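# Move foam block from desk onto low shelf

## Task

Take the foam block that is on the desk and set it on the top surface of the low shelf beneath the green sign. The block must stay there on its own, not held up by the robot, when the scene ends, and the robot must not topple or be left leaning.

## Robot and tools

ROBOT. An omnidirectional wheeled base carries a column about 1.75 m high. A carriage rides up and down it (lift_m, 0 to 1 m) and holds two identical six-joint arms, left and right, each ending in a two-finger gripper. Arm bases sit roughly 0.57 m + lift_m above the floor, and carriage parts extend about 0.15 m below them. A hand reaches 0.78 m from its shoulder but only about 0.38 m below its arm base. The hand is about 0.16 m long and 0.1 m wide (0.14 m when open). Parked arm joints 1 to 6: 0, 0.05, 0.05, 1.45, 0, 0; with both parked the robot measures about 0.95 m across and 0.7 m front to back. Wheel motors are strong (7 N m). Loose objects may occasionally get a brief push from outside.

CAMERAS. carriage_camera is fixed to the carriage, facing forward, tilted about 20 degrees down. left_wrist_camera and right_wrist_camera look out beyond each hand's fingertips.

FRAMES. Base frame: origin on the floor below the base centre, x forward, y left, z up. left_hand and right_hand are reported in this frame as the point between that hand's finger pads; quat_wxyz rotates base axes into hand axes (hand z runs along the fingers, fingers open along hand y; a hand pointing straight up with joints 1, 5, 6 at 0 reads 1, 0, 0, 0). Hand readings drift from truth, more at long reach. base_odometry is relative to the base frame at scene start, counts wheel rotation only (slip looks like travel), heading positive leftward, range -3.142 to 3.142.

execute_actions. Argument actions: a list with one action or empty (empty just reports state and images). An action may hold base, joints, or both; their motions start together. base holds exactly one relative offset from where the base last measured itself: translate_m (metres, forward positive, -2 to 2), strafe_m (metres, left positive, -2 to 2) or rotate_rad (radians, counter-clockwise positive, -6.3 to 6.3). joints is a single mapping of joint names to absolute targets, not an offset: lift_m 0 to 1 m; for each side (left_ or right_) joint1_rad -2.617 to 3.054 (yaw of the arm, 0 forward, positive left), joint2_rad 0 to 3.141 (shoulder: 0 upper arm back and level, 1.57 vertical, 3.14 forward level), joint3_rad 0 to 3.141 (elbow, 0 folded, 3.14 straight), joint4_rad -1.57 to 1.57 (wrist pitch, positive lifts fingertips), joint5_rad -1.57 to 1.57 (wrist yaw, positive swings fingertips right, opposite to joint 1), joint6_rad -2.094 to 2.094 (roll about the finger axis, positive clockwise seen from the forearm), gripper_m 0 to 0.093 (pad gap in metres). Done tolerances: lift 0.004, joint1 0.02, joints 2 and 3 0.055, joint4 0.04, joints 5 and 6 0.02, gripper 0.004. Arm speeds reach 1.8 rad/s (joints 1 to 3) and 2.7 rad/s (4 to 6); no action exceeds 15 s. Anything left out of an action may still be driving toward its previous target. cameras: list of camera names or "all"; omitted or null gives all, [] gives none. Any bad key, name or out-of-range value rejects the whole call with no motion. If a result reports a stop, later motion, wait and finished_scene calls in that same reply are skipped.

wait: seconds, 0 to 10; commands nothing and returns the same report as an empty action.
zoom_image: camera plus region [x0, y0, x1, y1] in pixels of that camera's latest full image, origin top-left, at most 504 by 504.
read_manual: section, only "licences"; returns licence text, moves nothing.
finished_scene: scene, the integer of the current scene; ends it irreversibly after the last command is held, reports success, and gives the next task if any. Ending a reply without a tool call ends everything.

RESULTS. pictures lists the cameras in image order. base_status and joint_status describe the last accepted action: done (for the base, wheels turned the full amount even if slipping; tiny moves may stop short yet say done), off_target (resting away from target, maybe still pushing; normal for a gripper holding something), contact_stop or time_out (old target dropped, holding in place), not_followed (an arm's targets were withheld by a self-collision check, shown with a joint command not followed line and usually a cause line; they may be retried on every action until valid), limit_stop_at_motor_heat. on_its_own covers uncommanded parts; its held at value is the target held, not the position. motor_effort gives percent of maximum, sign toward higher joint values, peak in brackets; readings carry fixed bias and noise. Rising lift effort means load; lift effort that keeps falling as it lowers means a hand rests on something. drive_wheels larger at rest than after free motion means the base is still pressing. ARM HIT means an arm struck the robot hard. MOTOR HOT warns at 75 °C; OVER-TEMPERATURE FAULT at 90 °C pauses that arm 10 s, at 100 °C the arm goes limp and drops. Outstretched arms heat quickly even empty; some heat carries into the next scene.

CAUTIONS. The robot can topple and cannot recover; risk grows with a high carriage, arms extended, loads, pulling, or sudden stops; no reading shows a lean, only images. About 1.5 kg per hand with both arms forward can tip it. A level hand sags 10 to 17 cm per kg; a straight arm may not lift 1 kg. Gripper force is about 45 to 60 N per pad. Arms have no contact stop and spring to target when freed. The base stops on contact, often late, and may coast up to 0.3 m after an arm touch; after a blocked drive, reverse about 0.2 m (undo a turn), again if still pressed. The column can hit a table edge the base slides under; never back into such an edge. Avoid arms striking or pressing each other; to free withheld arms, move that arm clear first, the other later. The simulation keeps running while you compose replies, holding the last command. Avoid drops, slams and hard pushes.

Each tool is called after ">>>" in YAML: its name, and indented under it one key for each argument.

## Session

>>> execute_actions:
  actions: []

Scene clock: 0.00 s.
base_odometry: x=+0.000 y=+0.000 heading=+0.000 (m, m, rad; odometry frame)
base_status: not commanded
joint_positions: lift_m=+0.303 left_joint1_rad=+0.003 left_joint2_rad=+0.042 left_joint3_rad=+0.025 left_joint4_rad=+1.459 left_joint5_rad=-0.025 left_joint6_rad=-0.037 left_gripper_m=+0.095 right_joint1_rad=-0.023 right_joint2_rad=+0.084 right_joint3_rad=+0.047 right_joint4_rad=+1.501 right_joint5_rad=-0.014 right_joint6_rad=-0.027 right_gripper_m=+0.095
joint_status: not commanded
motor_effort: lift_m=+32 drive_wheels=+0 (%)
left_hand: x=+0.3132 y=+0.3246 z=+1.2995 quat_wxyz=(+0.998, -0.014, +0.064, -0.016) (m; base frame)
right_hand: x=+0.3098 y=-0.3185 z=+1.3062 quat_wxyz=(+0.998, -0.007, +0.054, -0.025) (m; base frame)
pictures: carriage_camera, left_wrist_camera, right_wrist_camera
Images, in order (width x height): carriage_camera 896x504, left_wrist_camera 896x504, right_wrist_camera 896x504.

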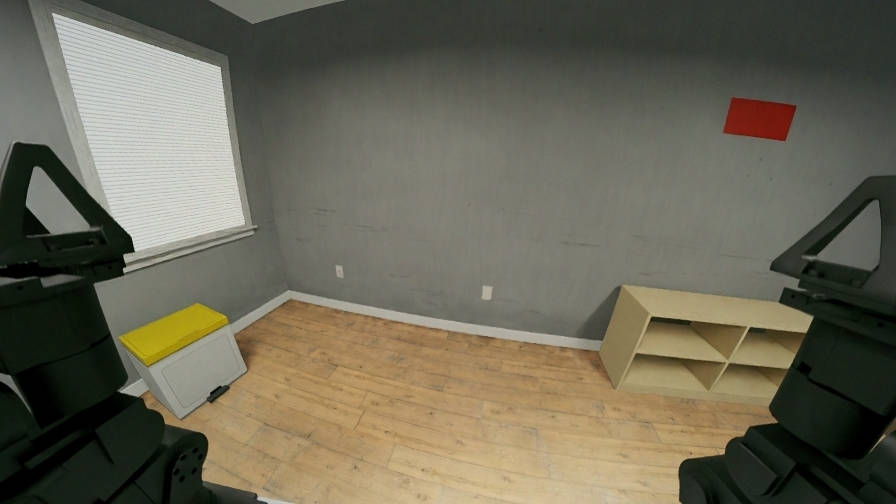

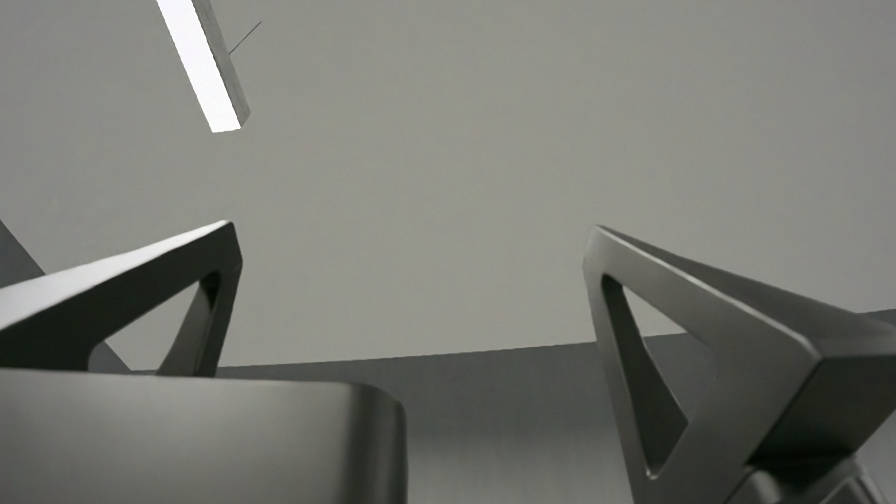

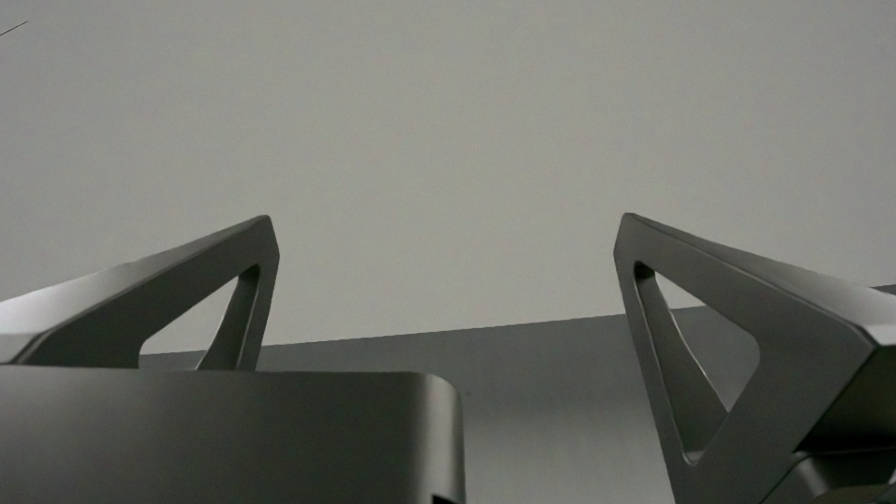

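>>> execute_actions:
  actions:
    - {"base":{"rotate_rad":-1.6}}
  cameras: ["carriage_camera"]

Scene clock: 5.00 s.
base_odometry: x=+0.000 y=+0.000 heading=-1.600 (m, m, rad; odometry frame)
base_status: done
joint_positions: lift_m=+0.303 left_joint1_rad=+0.003 left_joint2_rad=+0.042 left_joint3_rad=+0.025 left_joint4_rad=+1.457 left_joint5_rad=-0.025 left_joint6_rad=-0.037 left_gripper_m=+0.095 right_joint1_rad=-0.023 right_joint2_rad=+0.084 right_joint3_rad=+0.047 right_joint4_rad=+1.501 right_joint5_rad=-0.014 right_joint6_rad=-0.027 right_gripper_m=+0.095
joint_status: not commanded
motor_effort: lift_m=+32(32) drive_wheels=+9(27) (%)
left_hand: x=+0.3135 y=+0.3246 z=+1.2994 quat_wxyz=(+0.998, -0.014, +0.065, -0.016) (m; base frame)
right_hand: x=+0.3099 y=-0.3185 z=+1.3062 quat_wxyz=(+0.998, -0.007, +0.054, -0.025) (m; base frame)
pictures: carriage_camera
Images, in order (width x height): carriage_camera 896x504.

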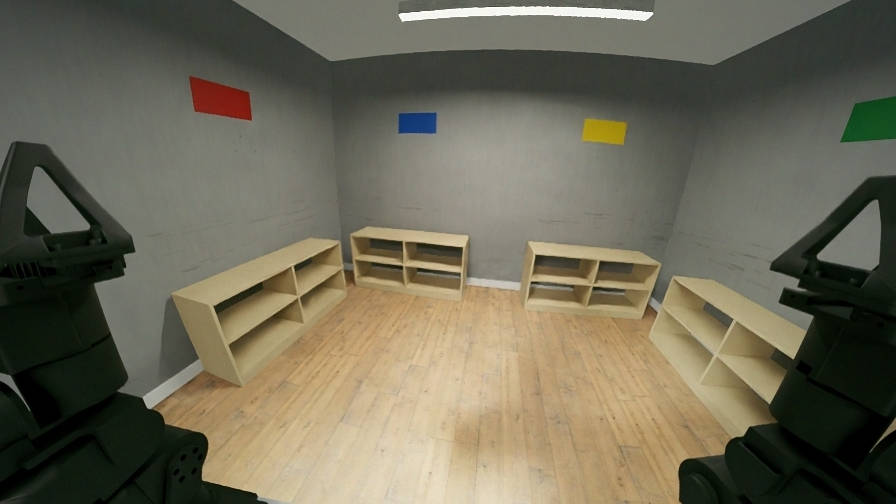

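>>> execute_actions:
  actions:
    - {"base":{"rotate_rad":-1.75}}
  cameras: ["carriage_camera"]

Scene clock: 9.53 s.
base_odometry: x=+0.000 y=+0.000 heading=+2.934 (m, m, rad; odometry frame)
base_status: done
joint_positions: lift_m=+0.303 left_joint1_rad=+0.003 left_joint2_rad=+0.042 left_joint3_rad=+0.025 left_joint4_rad=+1.456 left_joint5_rad=-0.025 left_joint6_rad=-0.037 left_gripper_m=+0.095 right_joint1_rad=-0.023 right_joint2_rad=+0.084 right_joint3_rad=+0.047 right_joint4_rad=+1.500 right_joint5_rad=-0.014 right_joint6_rad=-0.027 right_gripper_m=+0.095
joint_status: not commanded
motor_effort: lift_m=+32(32) drive_wheels=+9(17) (%)
left_hand: x=+0.3137 y=+0.3246 z=+1.2994 quat_wxyz=(+0.998, -0.014, +0.065, -0.016) (m; base frame)
right_hand: x=+0.3101 y=-0.3185 z=+1.3062 quat_wxyz=(+0.998, -0.007, +0.054, -0.025) (m; base frame)
pictures: carriage_camera
Images, in order (width x height): carriage_camera 896x504.

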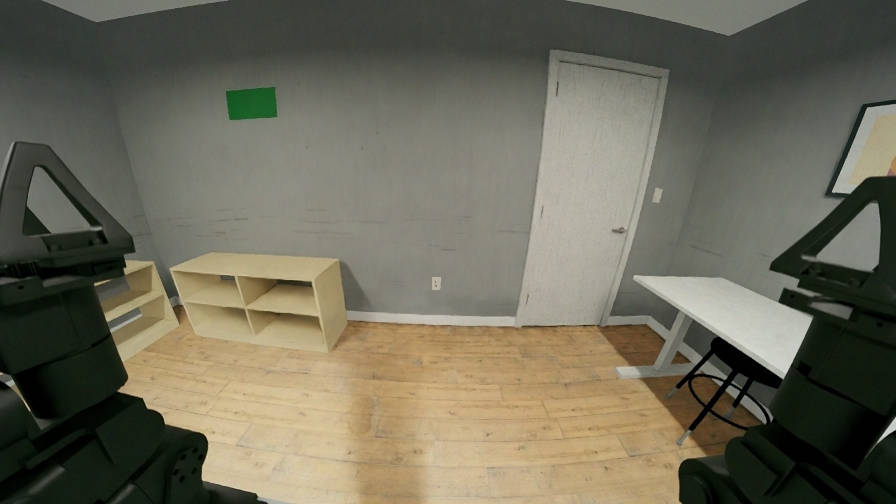

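>>> execute_actions:
  actions:
    - {"base":{"rotate_rad":-1.55}}
  cameras: ["carriage_camera"]

Scene clock: 14.73 s.
base_odometry: x=+0.000 y=+0.000 heading=+1.384 (m, m, rad; odometry frame)
base_status: done
joint_positions: lift_m=+0.303 left_joint1_rad=+0.003 left_joint2_rad=+0.042 left_joint3_rad=+0.025 left_joint4_rad=+1.456 left_joint5_rad=-0.025 left_joint6_rad=-0.037 left_gripper_m=+0.095 right_joint1_rad=-0.023 right_joint2_rad=+0.084 right_joint3_rad=+0.047 right_joint4_rad=+1.500 right_joint5_rad=-0.014 right_joint6_rad=-0.027 right_gripper_m=+0.095
joint_status: not commanded
motor_effort: lift_m=+32(32) drive_wheels=+9(18) (%)
left_hand: x=+0.3138 y=+0.3246 z=+1.2994 quat_wxyz=(+0.998, -0.014, +0.065, -0.016) (m; base frame)
right_hand: x=+0.3101 y=-0.3185 z=+1.3062 quat_wxyz=(+0.998, -0.007, +0.054, -0.025) (m; base frame)
pictures: carriage_camera
Images, in order (width x height): carriage_camera 896x504.

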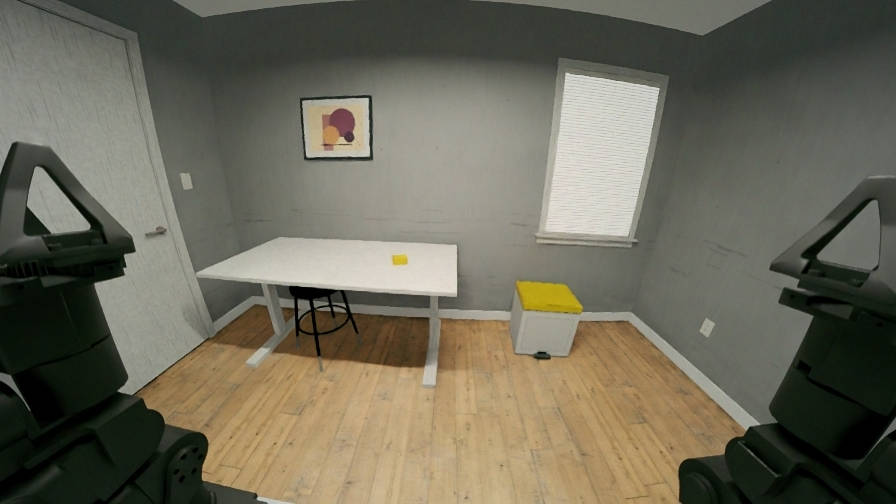

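>>> execute_actions:
  actions:
    - {"base":{"translate_m":0.7},"joints":{"left_joint2_rad":2.0,"left_joint3_rad":1.7,"left_joint4_rad":-1.1}}
  cameras: ["carriage_camera","left_wrist_camera"]

Scene clock: 27.93 s.
base_odometry: x=+0.131 y=+0.688 heading=+1.383 (m, m, rad; odometry frame)
base_status: done
joint_positions: lift_m=+0.303 left_joint1_rad=+0.003 left_joint2_rad=+2.008 left_joint3_rad=+1.675 left_joint4_rad=-1.099 left_joint5_rad=-0.025 left_joint6_rad=-0.037 left_gripper_m=+0.095 right_joint1_rad=-0.023 right_joint2_rad=+0.084 right_joint3_rad=+0.047 right_joint4_rad=+1.499 right_joint5_rad=-0.014 right_joint6_rad=-0.027 right_gripper_m=+0.095
joint_status: all done
motor_effort: lift_m=+32(32) drive_wheels=-8(28) (%)
left_hand: x=+0.6964 y=+0.3259 z=+0.9613 quat_wxyz=(+0.070, -0.021, +0.997, +0.011) (m; base frame)
right_hand: x=+0.3102 y=-0.3185 z=+1.3062 quat_wxyz=(+0.998, -0.007, +0.055, -0.025) (m; base frame)
pictures: carriage_camera, left_wrist_camera
Images, in order (width x height): carriage_camera 896x504, left_wrist_camera 896x504.

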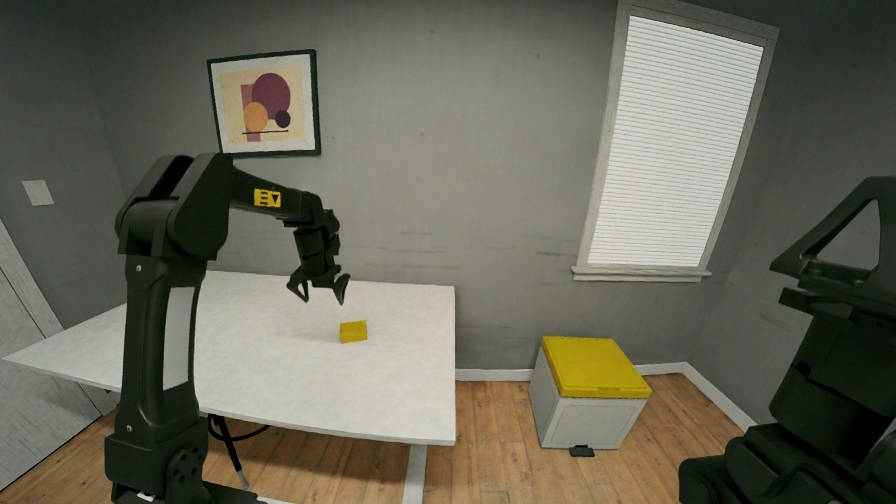

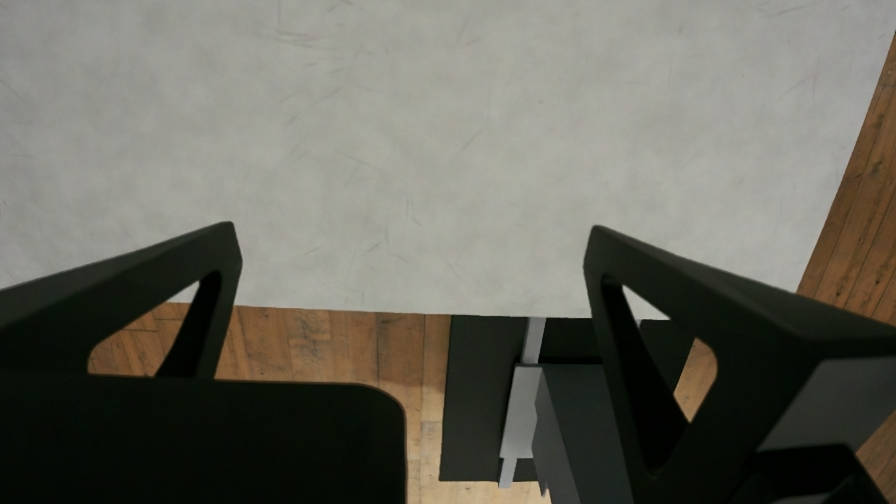

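>>> execute_actions:
  actions:
    - {"base":{"translate_m":0.15},"joints":{"left_joint2_rad":2.3,"left_joint3_rad":2.0,"left_joint4_rad":-1.15}}
  cameras: ["carriage_camera","left_wrist_camera"]

Scene clock: 34.93 s.
base_odometry: x=+0.159 y=+0.835 heading=+1.382 (m, m, rad; odometry frame)
base_status: done
joint_positions: lift_m=+0.303 left_joint1_rad=+0.004 left_joint2_rad=+2.313 left_joint3_rad=+1.975 left_joint4_rad=-1.151 left_joint5_rad=-0.025 left_joint6_rad=-0.037 left_gripper_m=+0.095 right_joint1_rad=-0.023 right_joint2_rad=+0.084 right_joint3_rad=+0.047 right_joint4_rad=+1.499 right_joint5_rad=-0.014 right_joint6_rad=-0.027 right_gripper_m=+0.095
joint_status: all done
motor_effort: lift_m=+32(32) drive_wheels=-9(25) (%)
left_hand: x=+0.7491 y=+0.3263 z=+0.9137 quat_wxyz=(+0.041, -0.021, +0.999, +0.012) (m; base frame)
right_hand: x=+0.3104 y=-0.3186 z=+1.3062 quat_wxyz=(+0.998, -0.007, +0.055, -0.025) (m; base frame)
pictures: carriage_camera, left_wrist_camera
Images, in order (width x height): carriage_camera 896x504, left_wrist_camera 896x504.

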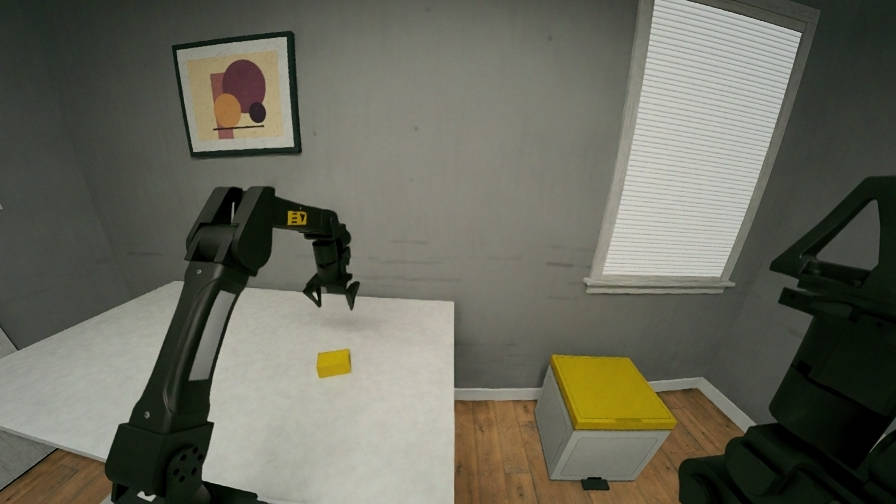

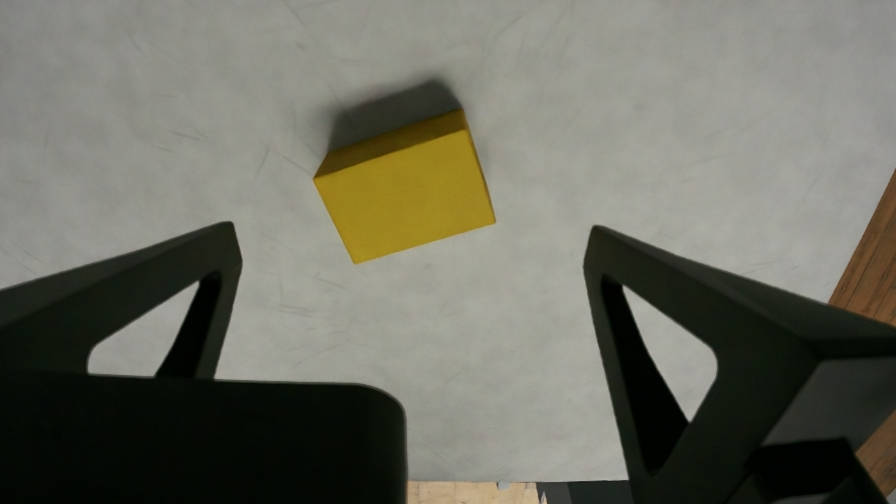

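>>> execute_actions:
  actions:
    - {"joints":{"left_joint2_rad":2.225,"left_joint3_rad":1.57,"left_joint4_rad":-0.88,"left_joint6_rad":1.2}}
  cameras: ["carriage_camera","left_wrist_camera"]

Scene clock: 45.83 s.
base_odometry: x=+0.159 y=+0.835 heading=+1.382 (m, m, rad; odometry frame)
base_status: not commanded
joint_positions: lift_m=+0.303 left_joint1_rad=+0.004 left_joint2_rad=+2.235 left_joint3_rad=+1.577 left_joint4_rad=-0.888 left_joint5_rad=-0.025 left_joint6_rad=+1.194 left_gripper_m=+0.095 right_joint1_rad=-0.023 right_joint2_rad=+0.084 right_joint3_rad=+0.047 right_joint4_rad=+1.499 right_joint5_rad=-0.014 right_joint6_rad=-0.027 right_gripper_m=+0.095
joint_status: all done
motor_effort: lift_m=+32(32) drive_wheels=+10(9) (%)
left_hand: x=+0.6986 y=+0.3261 z=+0.8484 quat_wxyz=(+0.003, +0.560, +0.828, +0.017) (m; base frame)
right_hand: x=+0.3104 y=-0.3186 z=+1.3062 quat_wxyz=(+0.998, -0.007, +0.055, -0.025) (m; base frame)
pictures: carriage_camera, left_wrist_camera
Images, in order (width x height): carriage_camera 896x504, left_wrist_camera 896x504.

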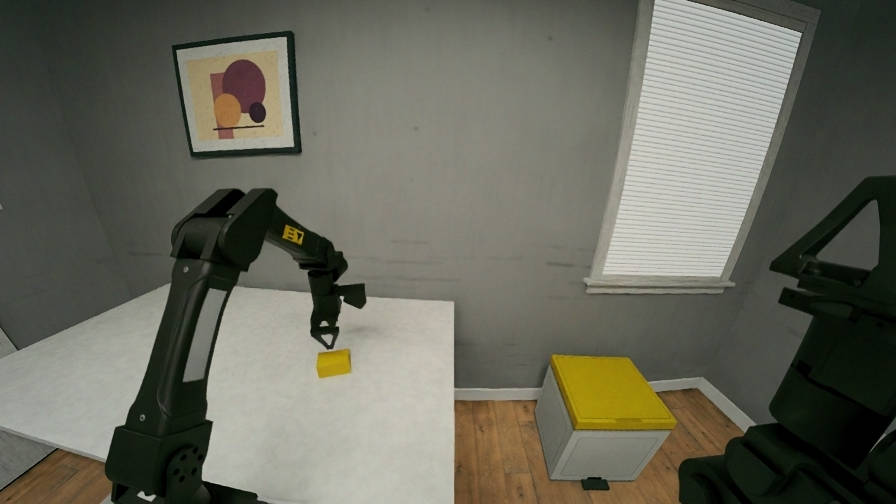

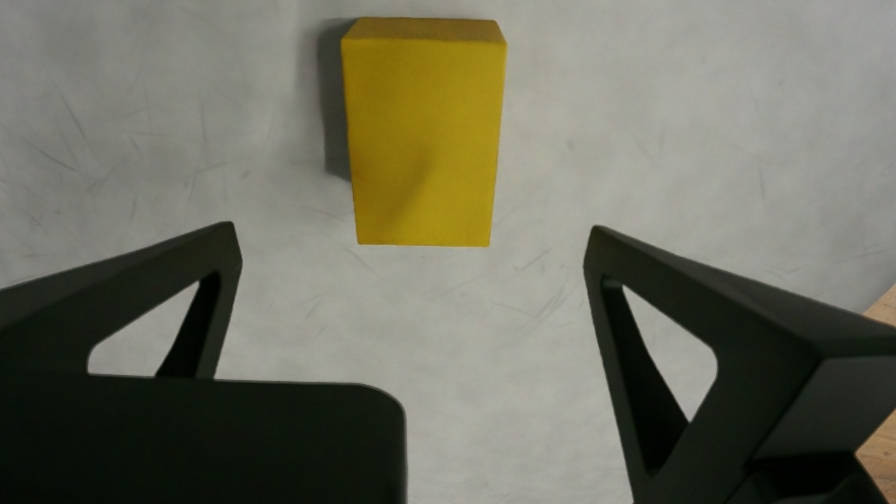

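>>> execute_actions:
  actions:
    - {"joints":{"left_joint2_rad":2.335,"left_joint3_rad":1.49,"left_joint4_rad":-0.69}}
  cameras: ["carriage_camera","left_wrist_camera"]

Scene clock: 49.33 s.
base_odometry: x=+0.159 y=+0.835 heading=+1.382 (m, m, rad; odometry frame)
base_status: not commanded
joint_positions: lift_m=+0.303 left_joint1_rad=+0.004 left_joint2_rad=+2.353 left_joint3_rad=+1.496 left_joint4_rad=-0.699 left_joint5_rad=-0.025 left_joint6_rad=+1.194 left_gripper_m=+0.095 right_joint1_rad=-0.023 right_joint2_rad=+0.084 right_joint3_rad=+0.047 right_joint4_rad=+1.499 right_joint5_rad=-0.014 right_joint6_rad=-0.027 right_gripper_m=+0.095
joint_status: all done
motor_effort: lift_m=+32(32) drive_wheels=+10(9) (%)
left_hand: x=+0.6948 y=+0.3261 z=+0.7843 quat_wxyz=(-0.001, +0.561, +0.828, +0.014) (m; base frame)
right_hand: x=+0.3104 y=-0.3186 z=+1.3062 quat_wxyz=(+0.998, -0.007, +0.055, -0.025) (m; base frame)
pictures: carriage_camera, left_wrist_camera
Images, in order (width x height): carriage_camera 896x504, left_wrist_camera 896x504.

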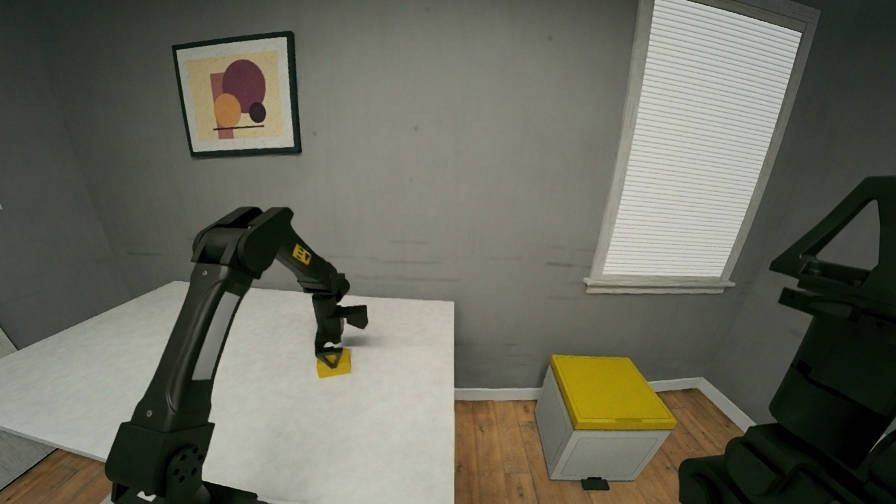

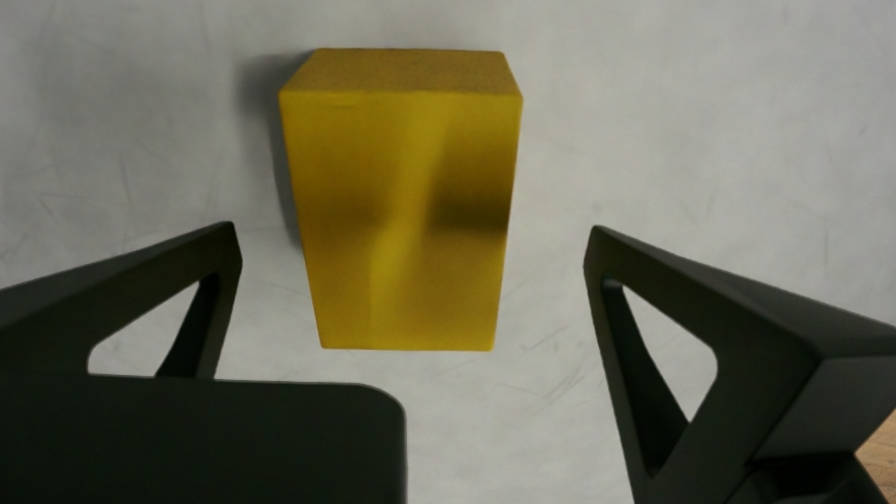

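>>> execute_actions:
  actions:
    - {"joints":{"lift_m":0.273}}
  cameras: ["left_wrist_camera"]

>>> execute_actions:
  actions:
    - {"joints":{"left_gripper_m":0.03}}
  cameras: ["carriage_camera","left_wrist_camera"]

Scene clock: 53.70 s.
base_odometry: x=+0.159 y=+0.835 heading=+1.382 (m, m, rad; odometry frame)
base_status: not commanded
joint_positions: lift_m=+0.273 left_joint1_rad=+0.004 left_joint2_rad=+2.347 left_joint3_rad=+1.496 left_joint4_rad=-0.693 left_joint5_rad=-0.025 left_joint6_rad=+1.194 left_gripper_m=+0.095 right_joint1_rad=-0.023 right_joint2_rad=+0.084 right_joint3_rad=+0.047 right_joint4_rad=+1.499 right_joint5_rad=-0.014 right_joint6_rad=-0.027 right_gripper_m=+0.095
joint_status: all done
motor_effort: lift_m=+30(31) drive_wheels=-9(9) (%)
left_hand: x=+0.6975 y=+0.3261 z=+0.7569 quat_wxyz=(+0.004, +0.560, +0.828, +0.018) (m; base frame)
right_hand: x=+0.3103 y=-0.3185 z=+1.2764 quat_wxyz=(+0.998, -0.007, +0.055, -0.025) (m; base frame)
pictures: left_wrist_camera
Images, in order (width x height): left_wrist_camera 896x504.

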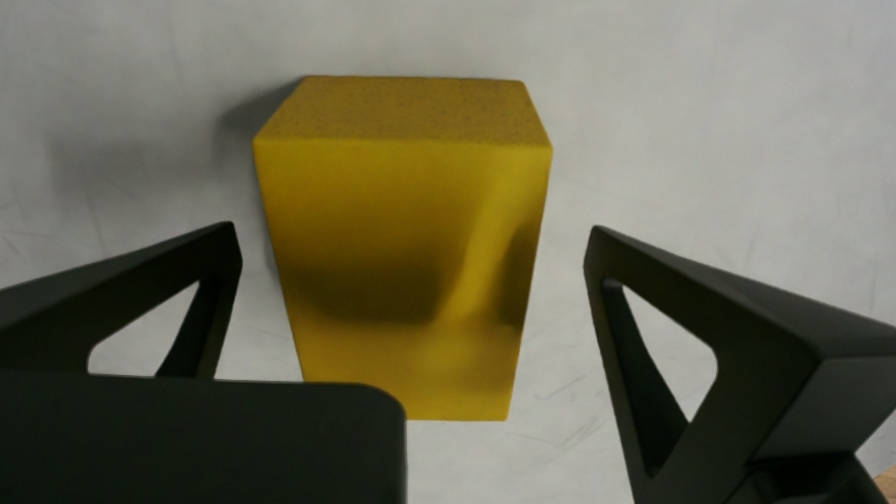

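Scene clock: 54.33 s.
base_odometry: x=+0.159 y=+0.835 heading=+1.382 (m, m, rad; odometry frame)
base_status: not commanded
joint_positions: lift_m=+0.273 left_joint1_rad=+0.004 left_joint2_rad=+2.347 left_joint3_rad=+1.496 left_joint4_rad=-0.693 left_joint5_rad=-0.025 left_joint6_rad=+1.194 left_gripper_m=+0.058 right_joint1_rad=-0.023 right_joint2_rad=+0.084 right_joint3_rad=+0.047 right_joint4_rad=+1.499 right_joint5_rad=-0.014 right_joint6_rad=-0.027 right_gripper_m=+0.095
joint_status: left_gripper_m off_target (ended at +0.058, target +0.030)
motor_effort: lift_m=+30(30) drive_wheels=-8(9) (%)
left_hand: x=+0.6976 y=+0.3261 z=+0.7569 quat_wxyz=(+0.004, +0.561, +0.828, +0.018) (m; base frame)
right_hand: x=+0.3103 y=-0.3185 z=+1.2764 quat_wxyz=(+0.998, -0.007, +0.055, -0.025) (m; base frame)
pictures: carriage_camera, left_wrist_camera
Images, in order (width x height): carriage_camera 896x504, left_wrist_camera 896x504.

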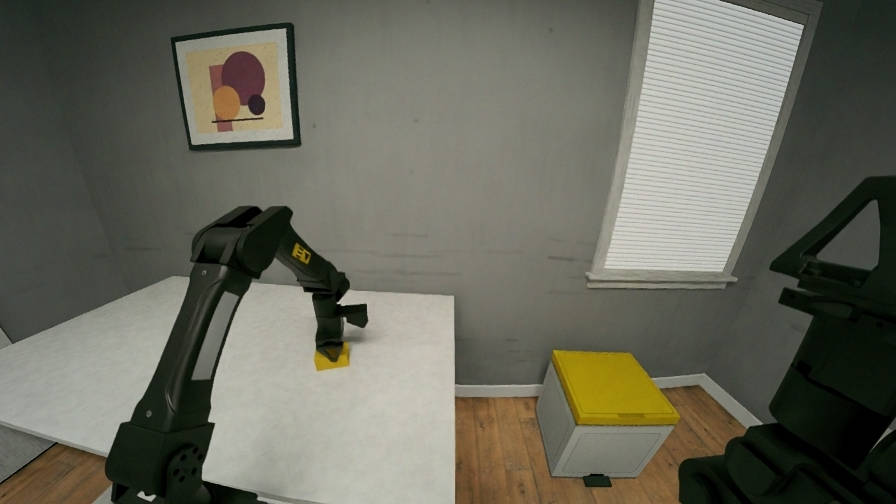

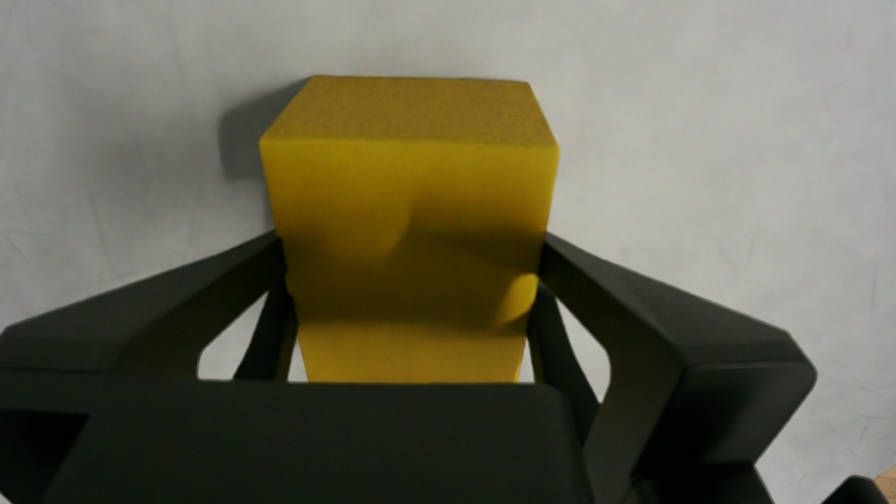

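>>> execute_actions:
  actions:
    - {"base":{"translate_m":-1.8},"joints":{"left_joint2_rad":2.1,"left_joint4_rad":-0.93}}
  cameras: ["carriage_camera"]

>>> execute_actions:
  actions:
    - {"base":{"rotate_rad":1.57},"joints":{"lift_m":0.15}}
  cameras: ["carriage_camera","left_wrist_camera"]

Scene clock: 64.93 s.
base_odometry: x=-0.181 y=-0.933 heading=+1.381 (m, m, rad; odometry frame)
base_status: done
joint_positions: lift_m=+0.273 left_joint1_rad=+0.004 left_joint2_rad=+2.099 left_joint3_rad=+1.496 left_joint4_rad=-0.929 left_joint5_rad=-0.025 left_joint6_rad=+1.194 left_gripper_m=+0.058 right_joint1_rad=-0.023 right_joint2_rad=+0.084 right_joint3_rad=+0.047 right_joint4_rad=+1.499 right_joint5_rad=-0.014 right_joint6_rad=-0.027 right_gripper_m=+0.095
joint_status: all done
motor_effort: lift_m=+30(30) drive_wheels=-9(27) (%)
left_hand: x=+0.6778 y=+0.3262 z=+0.8520 quat_wxyz=(+0.009, +0.560, +0.828, +0.021) (m; base frame)
right_hand: x=+0.3104 y=-0.3186 z=+1.2764 quat_wxyz=(+0.998, -0.007, +0.055, -0.025) (m; base frame)
pictures: carriage_camera
Images, in order (width x height): carriage_camera 896x504.

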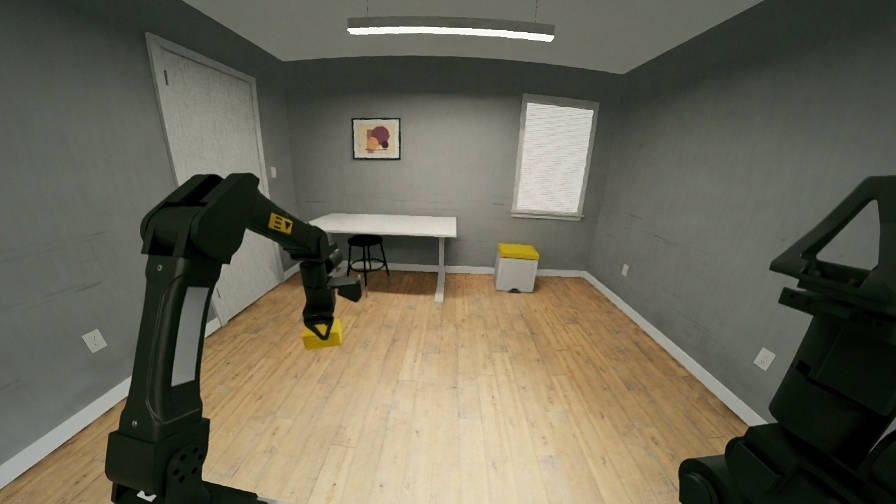

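Scene clock: 68.03 s.
base_odometry: x=-0.181 y=-0.933 heading=+2.951 (m, m, rad; odometry frame)
base_status: done
joint_positions: lift_m=+0.150 left_joint1_rad=+0.010 left_joint2_rad=+2.113 left_joint3_rad=+1.496 left_joint4_rad=-0.928 left_joint5_rad=-0.025 left_joint6_rad=+1.194 left_gripper_m=+0.058 right_joint1_rad=-0.023 right_joint2_rad=+0.084 right_joint3_rad=+0.047 right_joint4_rad=+1.500 right_joint5_rad=-0.014 right_joint6_rad=-0.027 right_gripper_m=+0.095
joint_status: all done
motor_effort: lift_m=+30(28) drive_wheels=+8(23) (%)
left_hand: x=+0.6765 y=+0.3286 z=+0.7238 quat_wxyz=(+0.004, +0.558, +0.830, +0.018) (m; base frame)
right_hand: x=+0.3101 y=-0.3185 z=+1.1534 quat_wxyz=(+0.998, -0.007, +0.054, -0.025) (m; base frame)
pictures: carriage_camera, left_wrist_camera
Images, in order (width x height): carriage_camera 896x504, left_wrist_camera 896x504.

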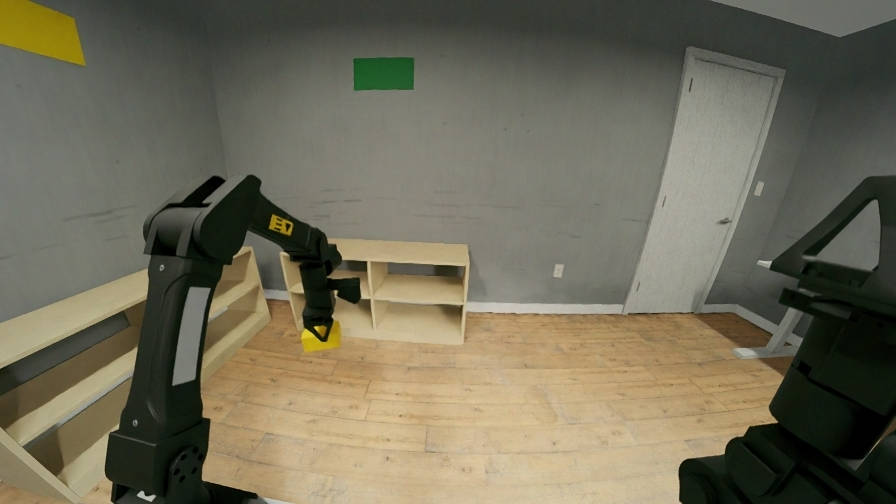

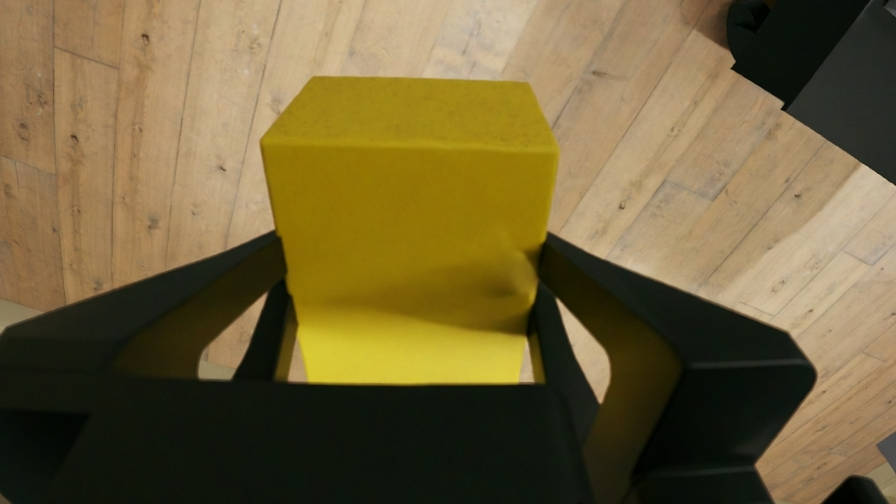

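>>> execute_actions:
  actions:
    - {"base":{"translate_m":0.9},"joints":{"left_joint6_rad":1.55}}
  cameras: ["carriage_camera","left_wrist_camera"]

Scene clock: 75.13 s.
base_odometry: x=-1.065 y=-0.764 heading=+2.952 (m, m, rad; odometry frame)
base_status: done
joint_positions: lift_m=+0.150 left_joint1_rad=+0.010 left_joint2_rad=+2.113 left_joint3_rad=+1.496 left_joint4_rad=-0.929 left_joint5_rad=-0.025 left_joint6_rad=+1.544 left_gripper_m=+0.058 right_joint1_rad=-0.023 right_joint2_rad=+0.084 right_joint3_rad=+0.047 right_joint4_rad=+1.500 right_joint5_rad=-0.014 right_joint6_rad=-0.027 right_gripper_m=+0.095
joint_status: all done
motor_effort: lift_m=+30(30) drive_wheels=-8(28) (%)
left_hand: x=+0.6762 y=+0.3285 z=+0.7238 quat_wxyz=(+0.000, +0.694, +0.720, +0.018) (m; base frame)
right_hand: x=+0.3101 y=-0.3185 z=+1.1534 quat_wxyz=(+0.998, -0.007, +0.054, -0.025) (m; base frame)
pictures: carriage_camera, left_wrist_camera
Images, in order (width x height): carriage_camera 896x504, left_wrist_camera 896x504.

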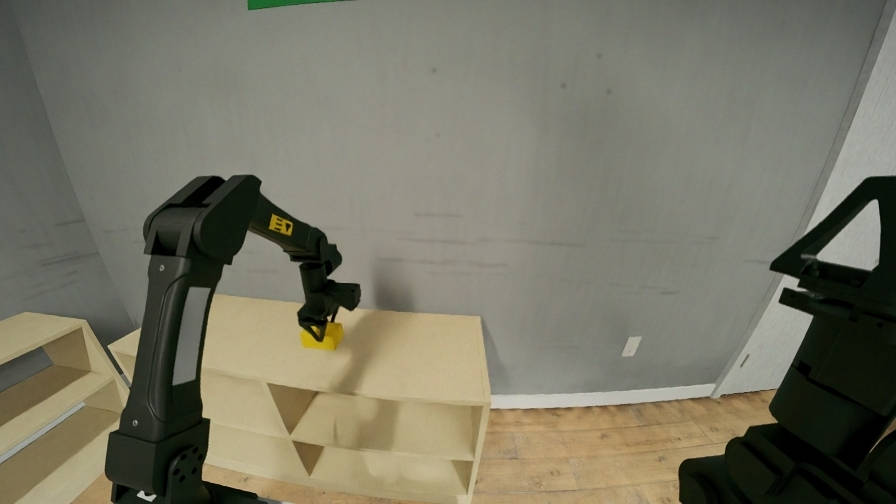

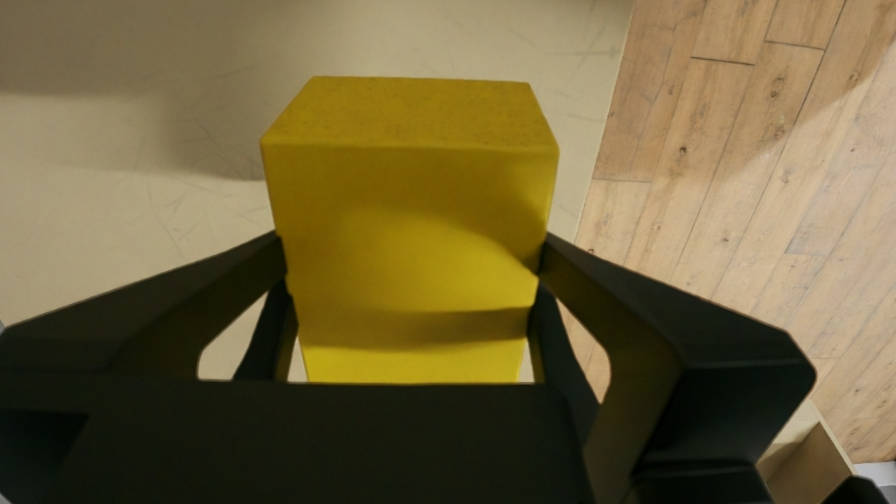

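>>> execute_actions:
  actions:
    - {"base":{"translate_m":0.08},"joints":{"lift_m":0.07}}
  cameras: ["carriage_camera","left_wrist_camera"]

Scene clock: 80.30 s.
base_odometry: x=-1.143 y=-0.749 heading=+2.953 (m, m, rad; odometry frame)
base_status: done
joint_positions: lift_m=+0.070 left_joint1_rad=+0.008 left_joint2_rad=+2.103 left_joint3_rad=+1.496 left_joint4_rad=-0.968 left_joint5_rad=-0.025 left_joint6_rad=+1.545 left_gripper_m=+0.058 right_joint1_rad=-0.023 right_joint2_rad=+0.084 right_joint3_rad=+0.047 right_joint4_rad=+1.499 right_joint5_rad=-0.014 right_joint6_rad=-0.027 right_gripper_m=+0.095
joint_status: all done
motor_effort: lift_m=+29(29) drive_wheels=-8(19) (%)
left_hand: x=+0.6676 y=+0.3274 z=+0.6472 quat_wxyz=(-0.010, +0.695, +0.719, +0.007) (m; base frame)
right_hand: x=+0.3103 y=-0.3185 z=+1.0735 quat_wxyz=(+0.998, -0.007, +0.055, -0.025) (m; base frame)
pictures: carriage_camera, left_wrist_camera
Images, in order (width x height): carriage_camera 896x504, left_wrist_camera 896x504.

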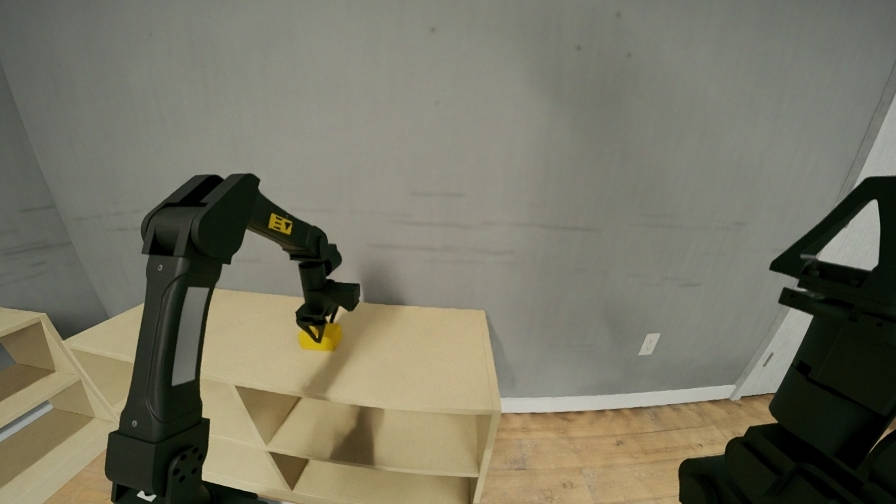

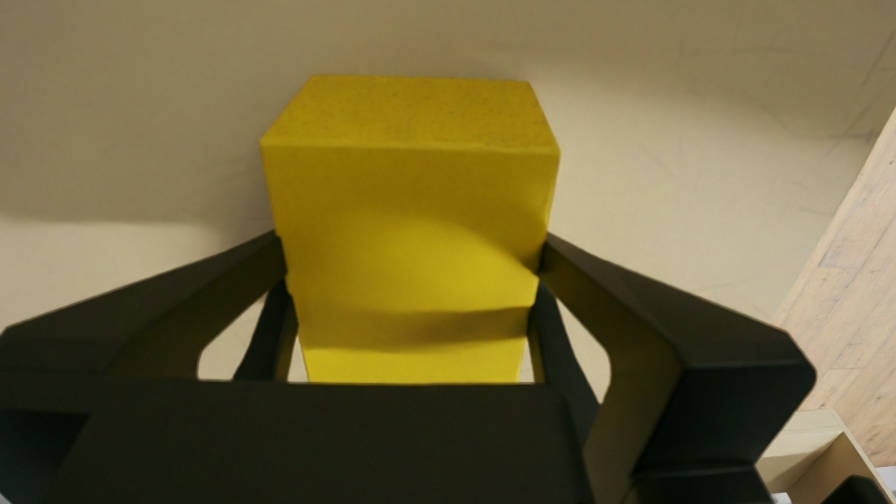

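It's touching the shelf (joint 4 deflected). Release and lift.

>>> execute_actions:
  actions:
    - {"joints":{"left_gripper_m":0.093}}
  cameras: []

>>> execute_actions:
  actions:
    - {"joints":{"lift_m":0.15}}
  cameras: ["carriage_camera","left_wrist_camera"]

Scene clock: 85.43 s.
base_odometry: x=-1.143 y=-0.749 heading=+2.953 (m, m, rad; odometry frame)
base_status: not commanded
joint_positions: lift_m=+0.070 left_joint1_rad=+0.008 left_joint2_rad=+2.103 left_joint3_rad=+1.496 left_joint4_rad=-0.940 left_joint5_rad=-0.025 left_joint6_rad=+1.545 left_gripper_m=+0.093 right_joint1_rad=-0.023 right_joint2_rad=+0.084 right_joint3_rad=+0.047 right_joint4_rad=+1.499 right_joint5_rad=-0.014 right_joint6_rad=-0.027 right_gripper_m=+0.095
joint_status: all done
motor_effort: lift_m=+29(29) drive_wheels=-7(8) (%)
left_hand: x=+0.6746 y=+0.3275 z=+0.6472 quat_wxyz=(+0.000, +0.695, +0.719, +0.017) (m; base frame)
right_hand: x=+0.3103 y=-0.3185 z=+1.0735 quat_wxyz=(+0.998, -0.007, +0.055, -0.025) (m; base frame)
pictures: none
No camera images: the call's "cameras" was empty. Leave "cameras" out to get every camera's image.

Scene clock: 86.30 s.
base_odometry: x=-1.143 y=-0.749 heading=+2.953 (m, m, rad; odometry frame)
base_status: not commanded
joint_positions: lift_m=+0.150 left_joint1_rad=+0.008 left_joint2_rad=+2.106 left_joint3_rad=+1.496 left_joint4_rad=-0.932 left_joint5_rad=-0.025 left_joint6_rad=+1.545 left_gripper_m=+0.093 right_joint1_rad=-0.023 right_joint2_rad=+0.084 right_joint3_rad=+0.047 right_joint4_rad=+1.499 right_joint5_rad=-0.014 right_joint6_rad=-0.027 right_gripper_m=+0.095
joint_status: all done
motor_effort: lift_m=+33(40) drive_wheels=+9(8) (%)
left_hand: x=+0.6762 y=+0.3275 z=+0.7260 quat_wxyz=(+0.002, +0.695, +0.719, +0.019) (m; base frame)
right_hand: x=+0.3102 y=-0.3185 z=+1.1532 quat_wxyz=(+0.998, -0.007, +0.055, -0.025) (m; base frame)
pictures: carriage_camera, left_wrist_camera
Images, in order (width x height): carriage_camera 896x504, left_wrist_camera 896x504.

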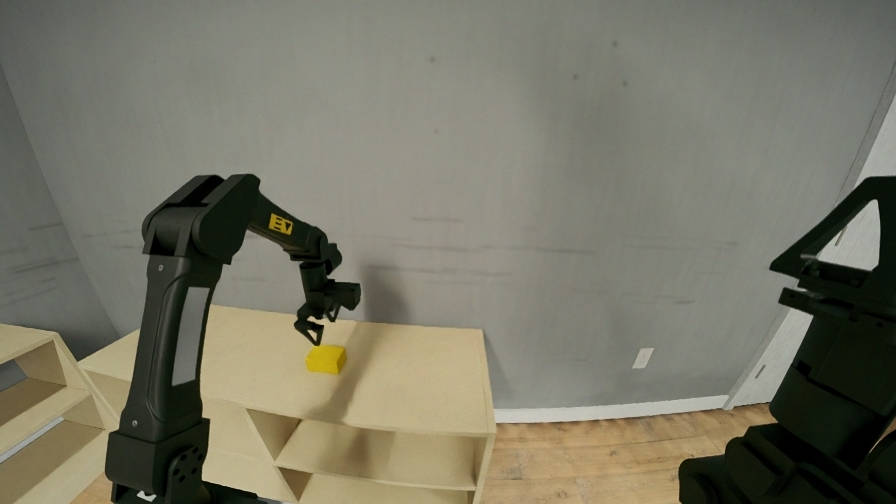

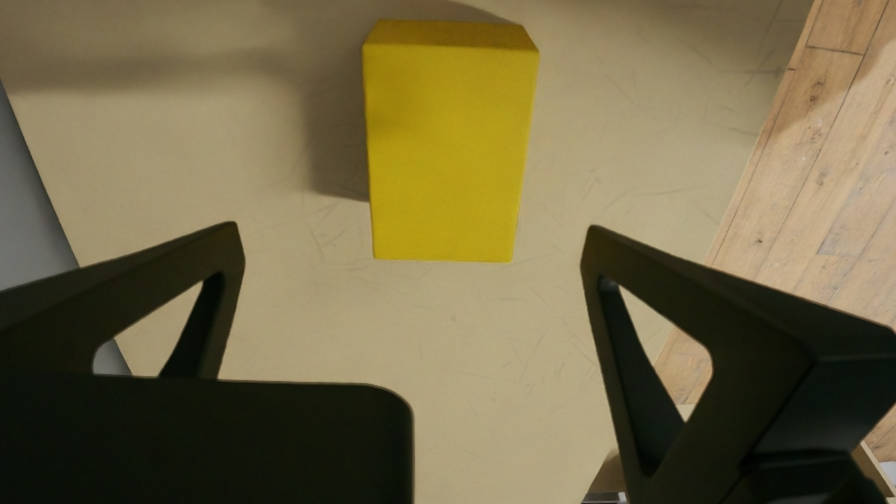

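>>> finished_scene:
  scene: 1

The scene is finished: the task was done.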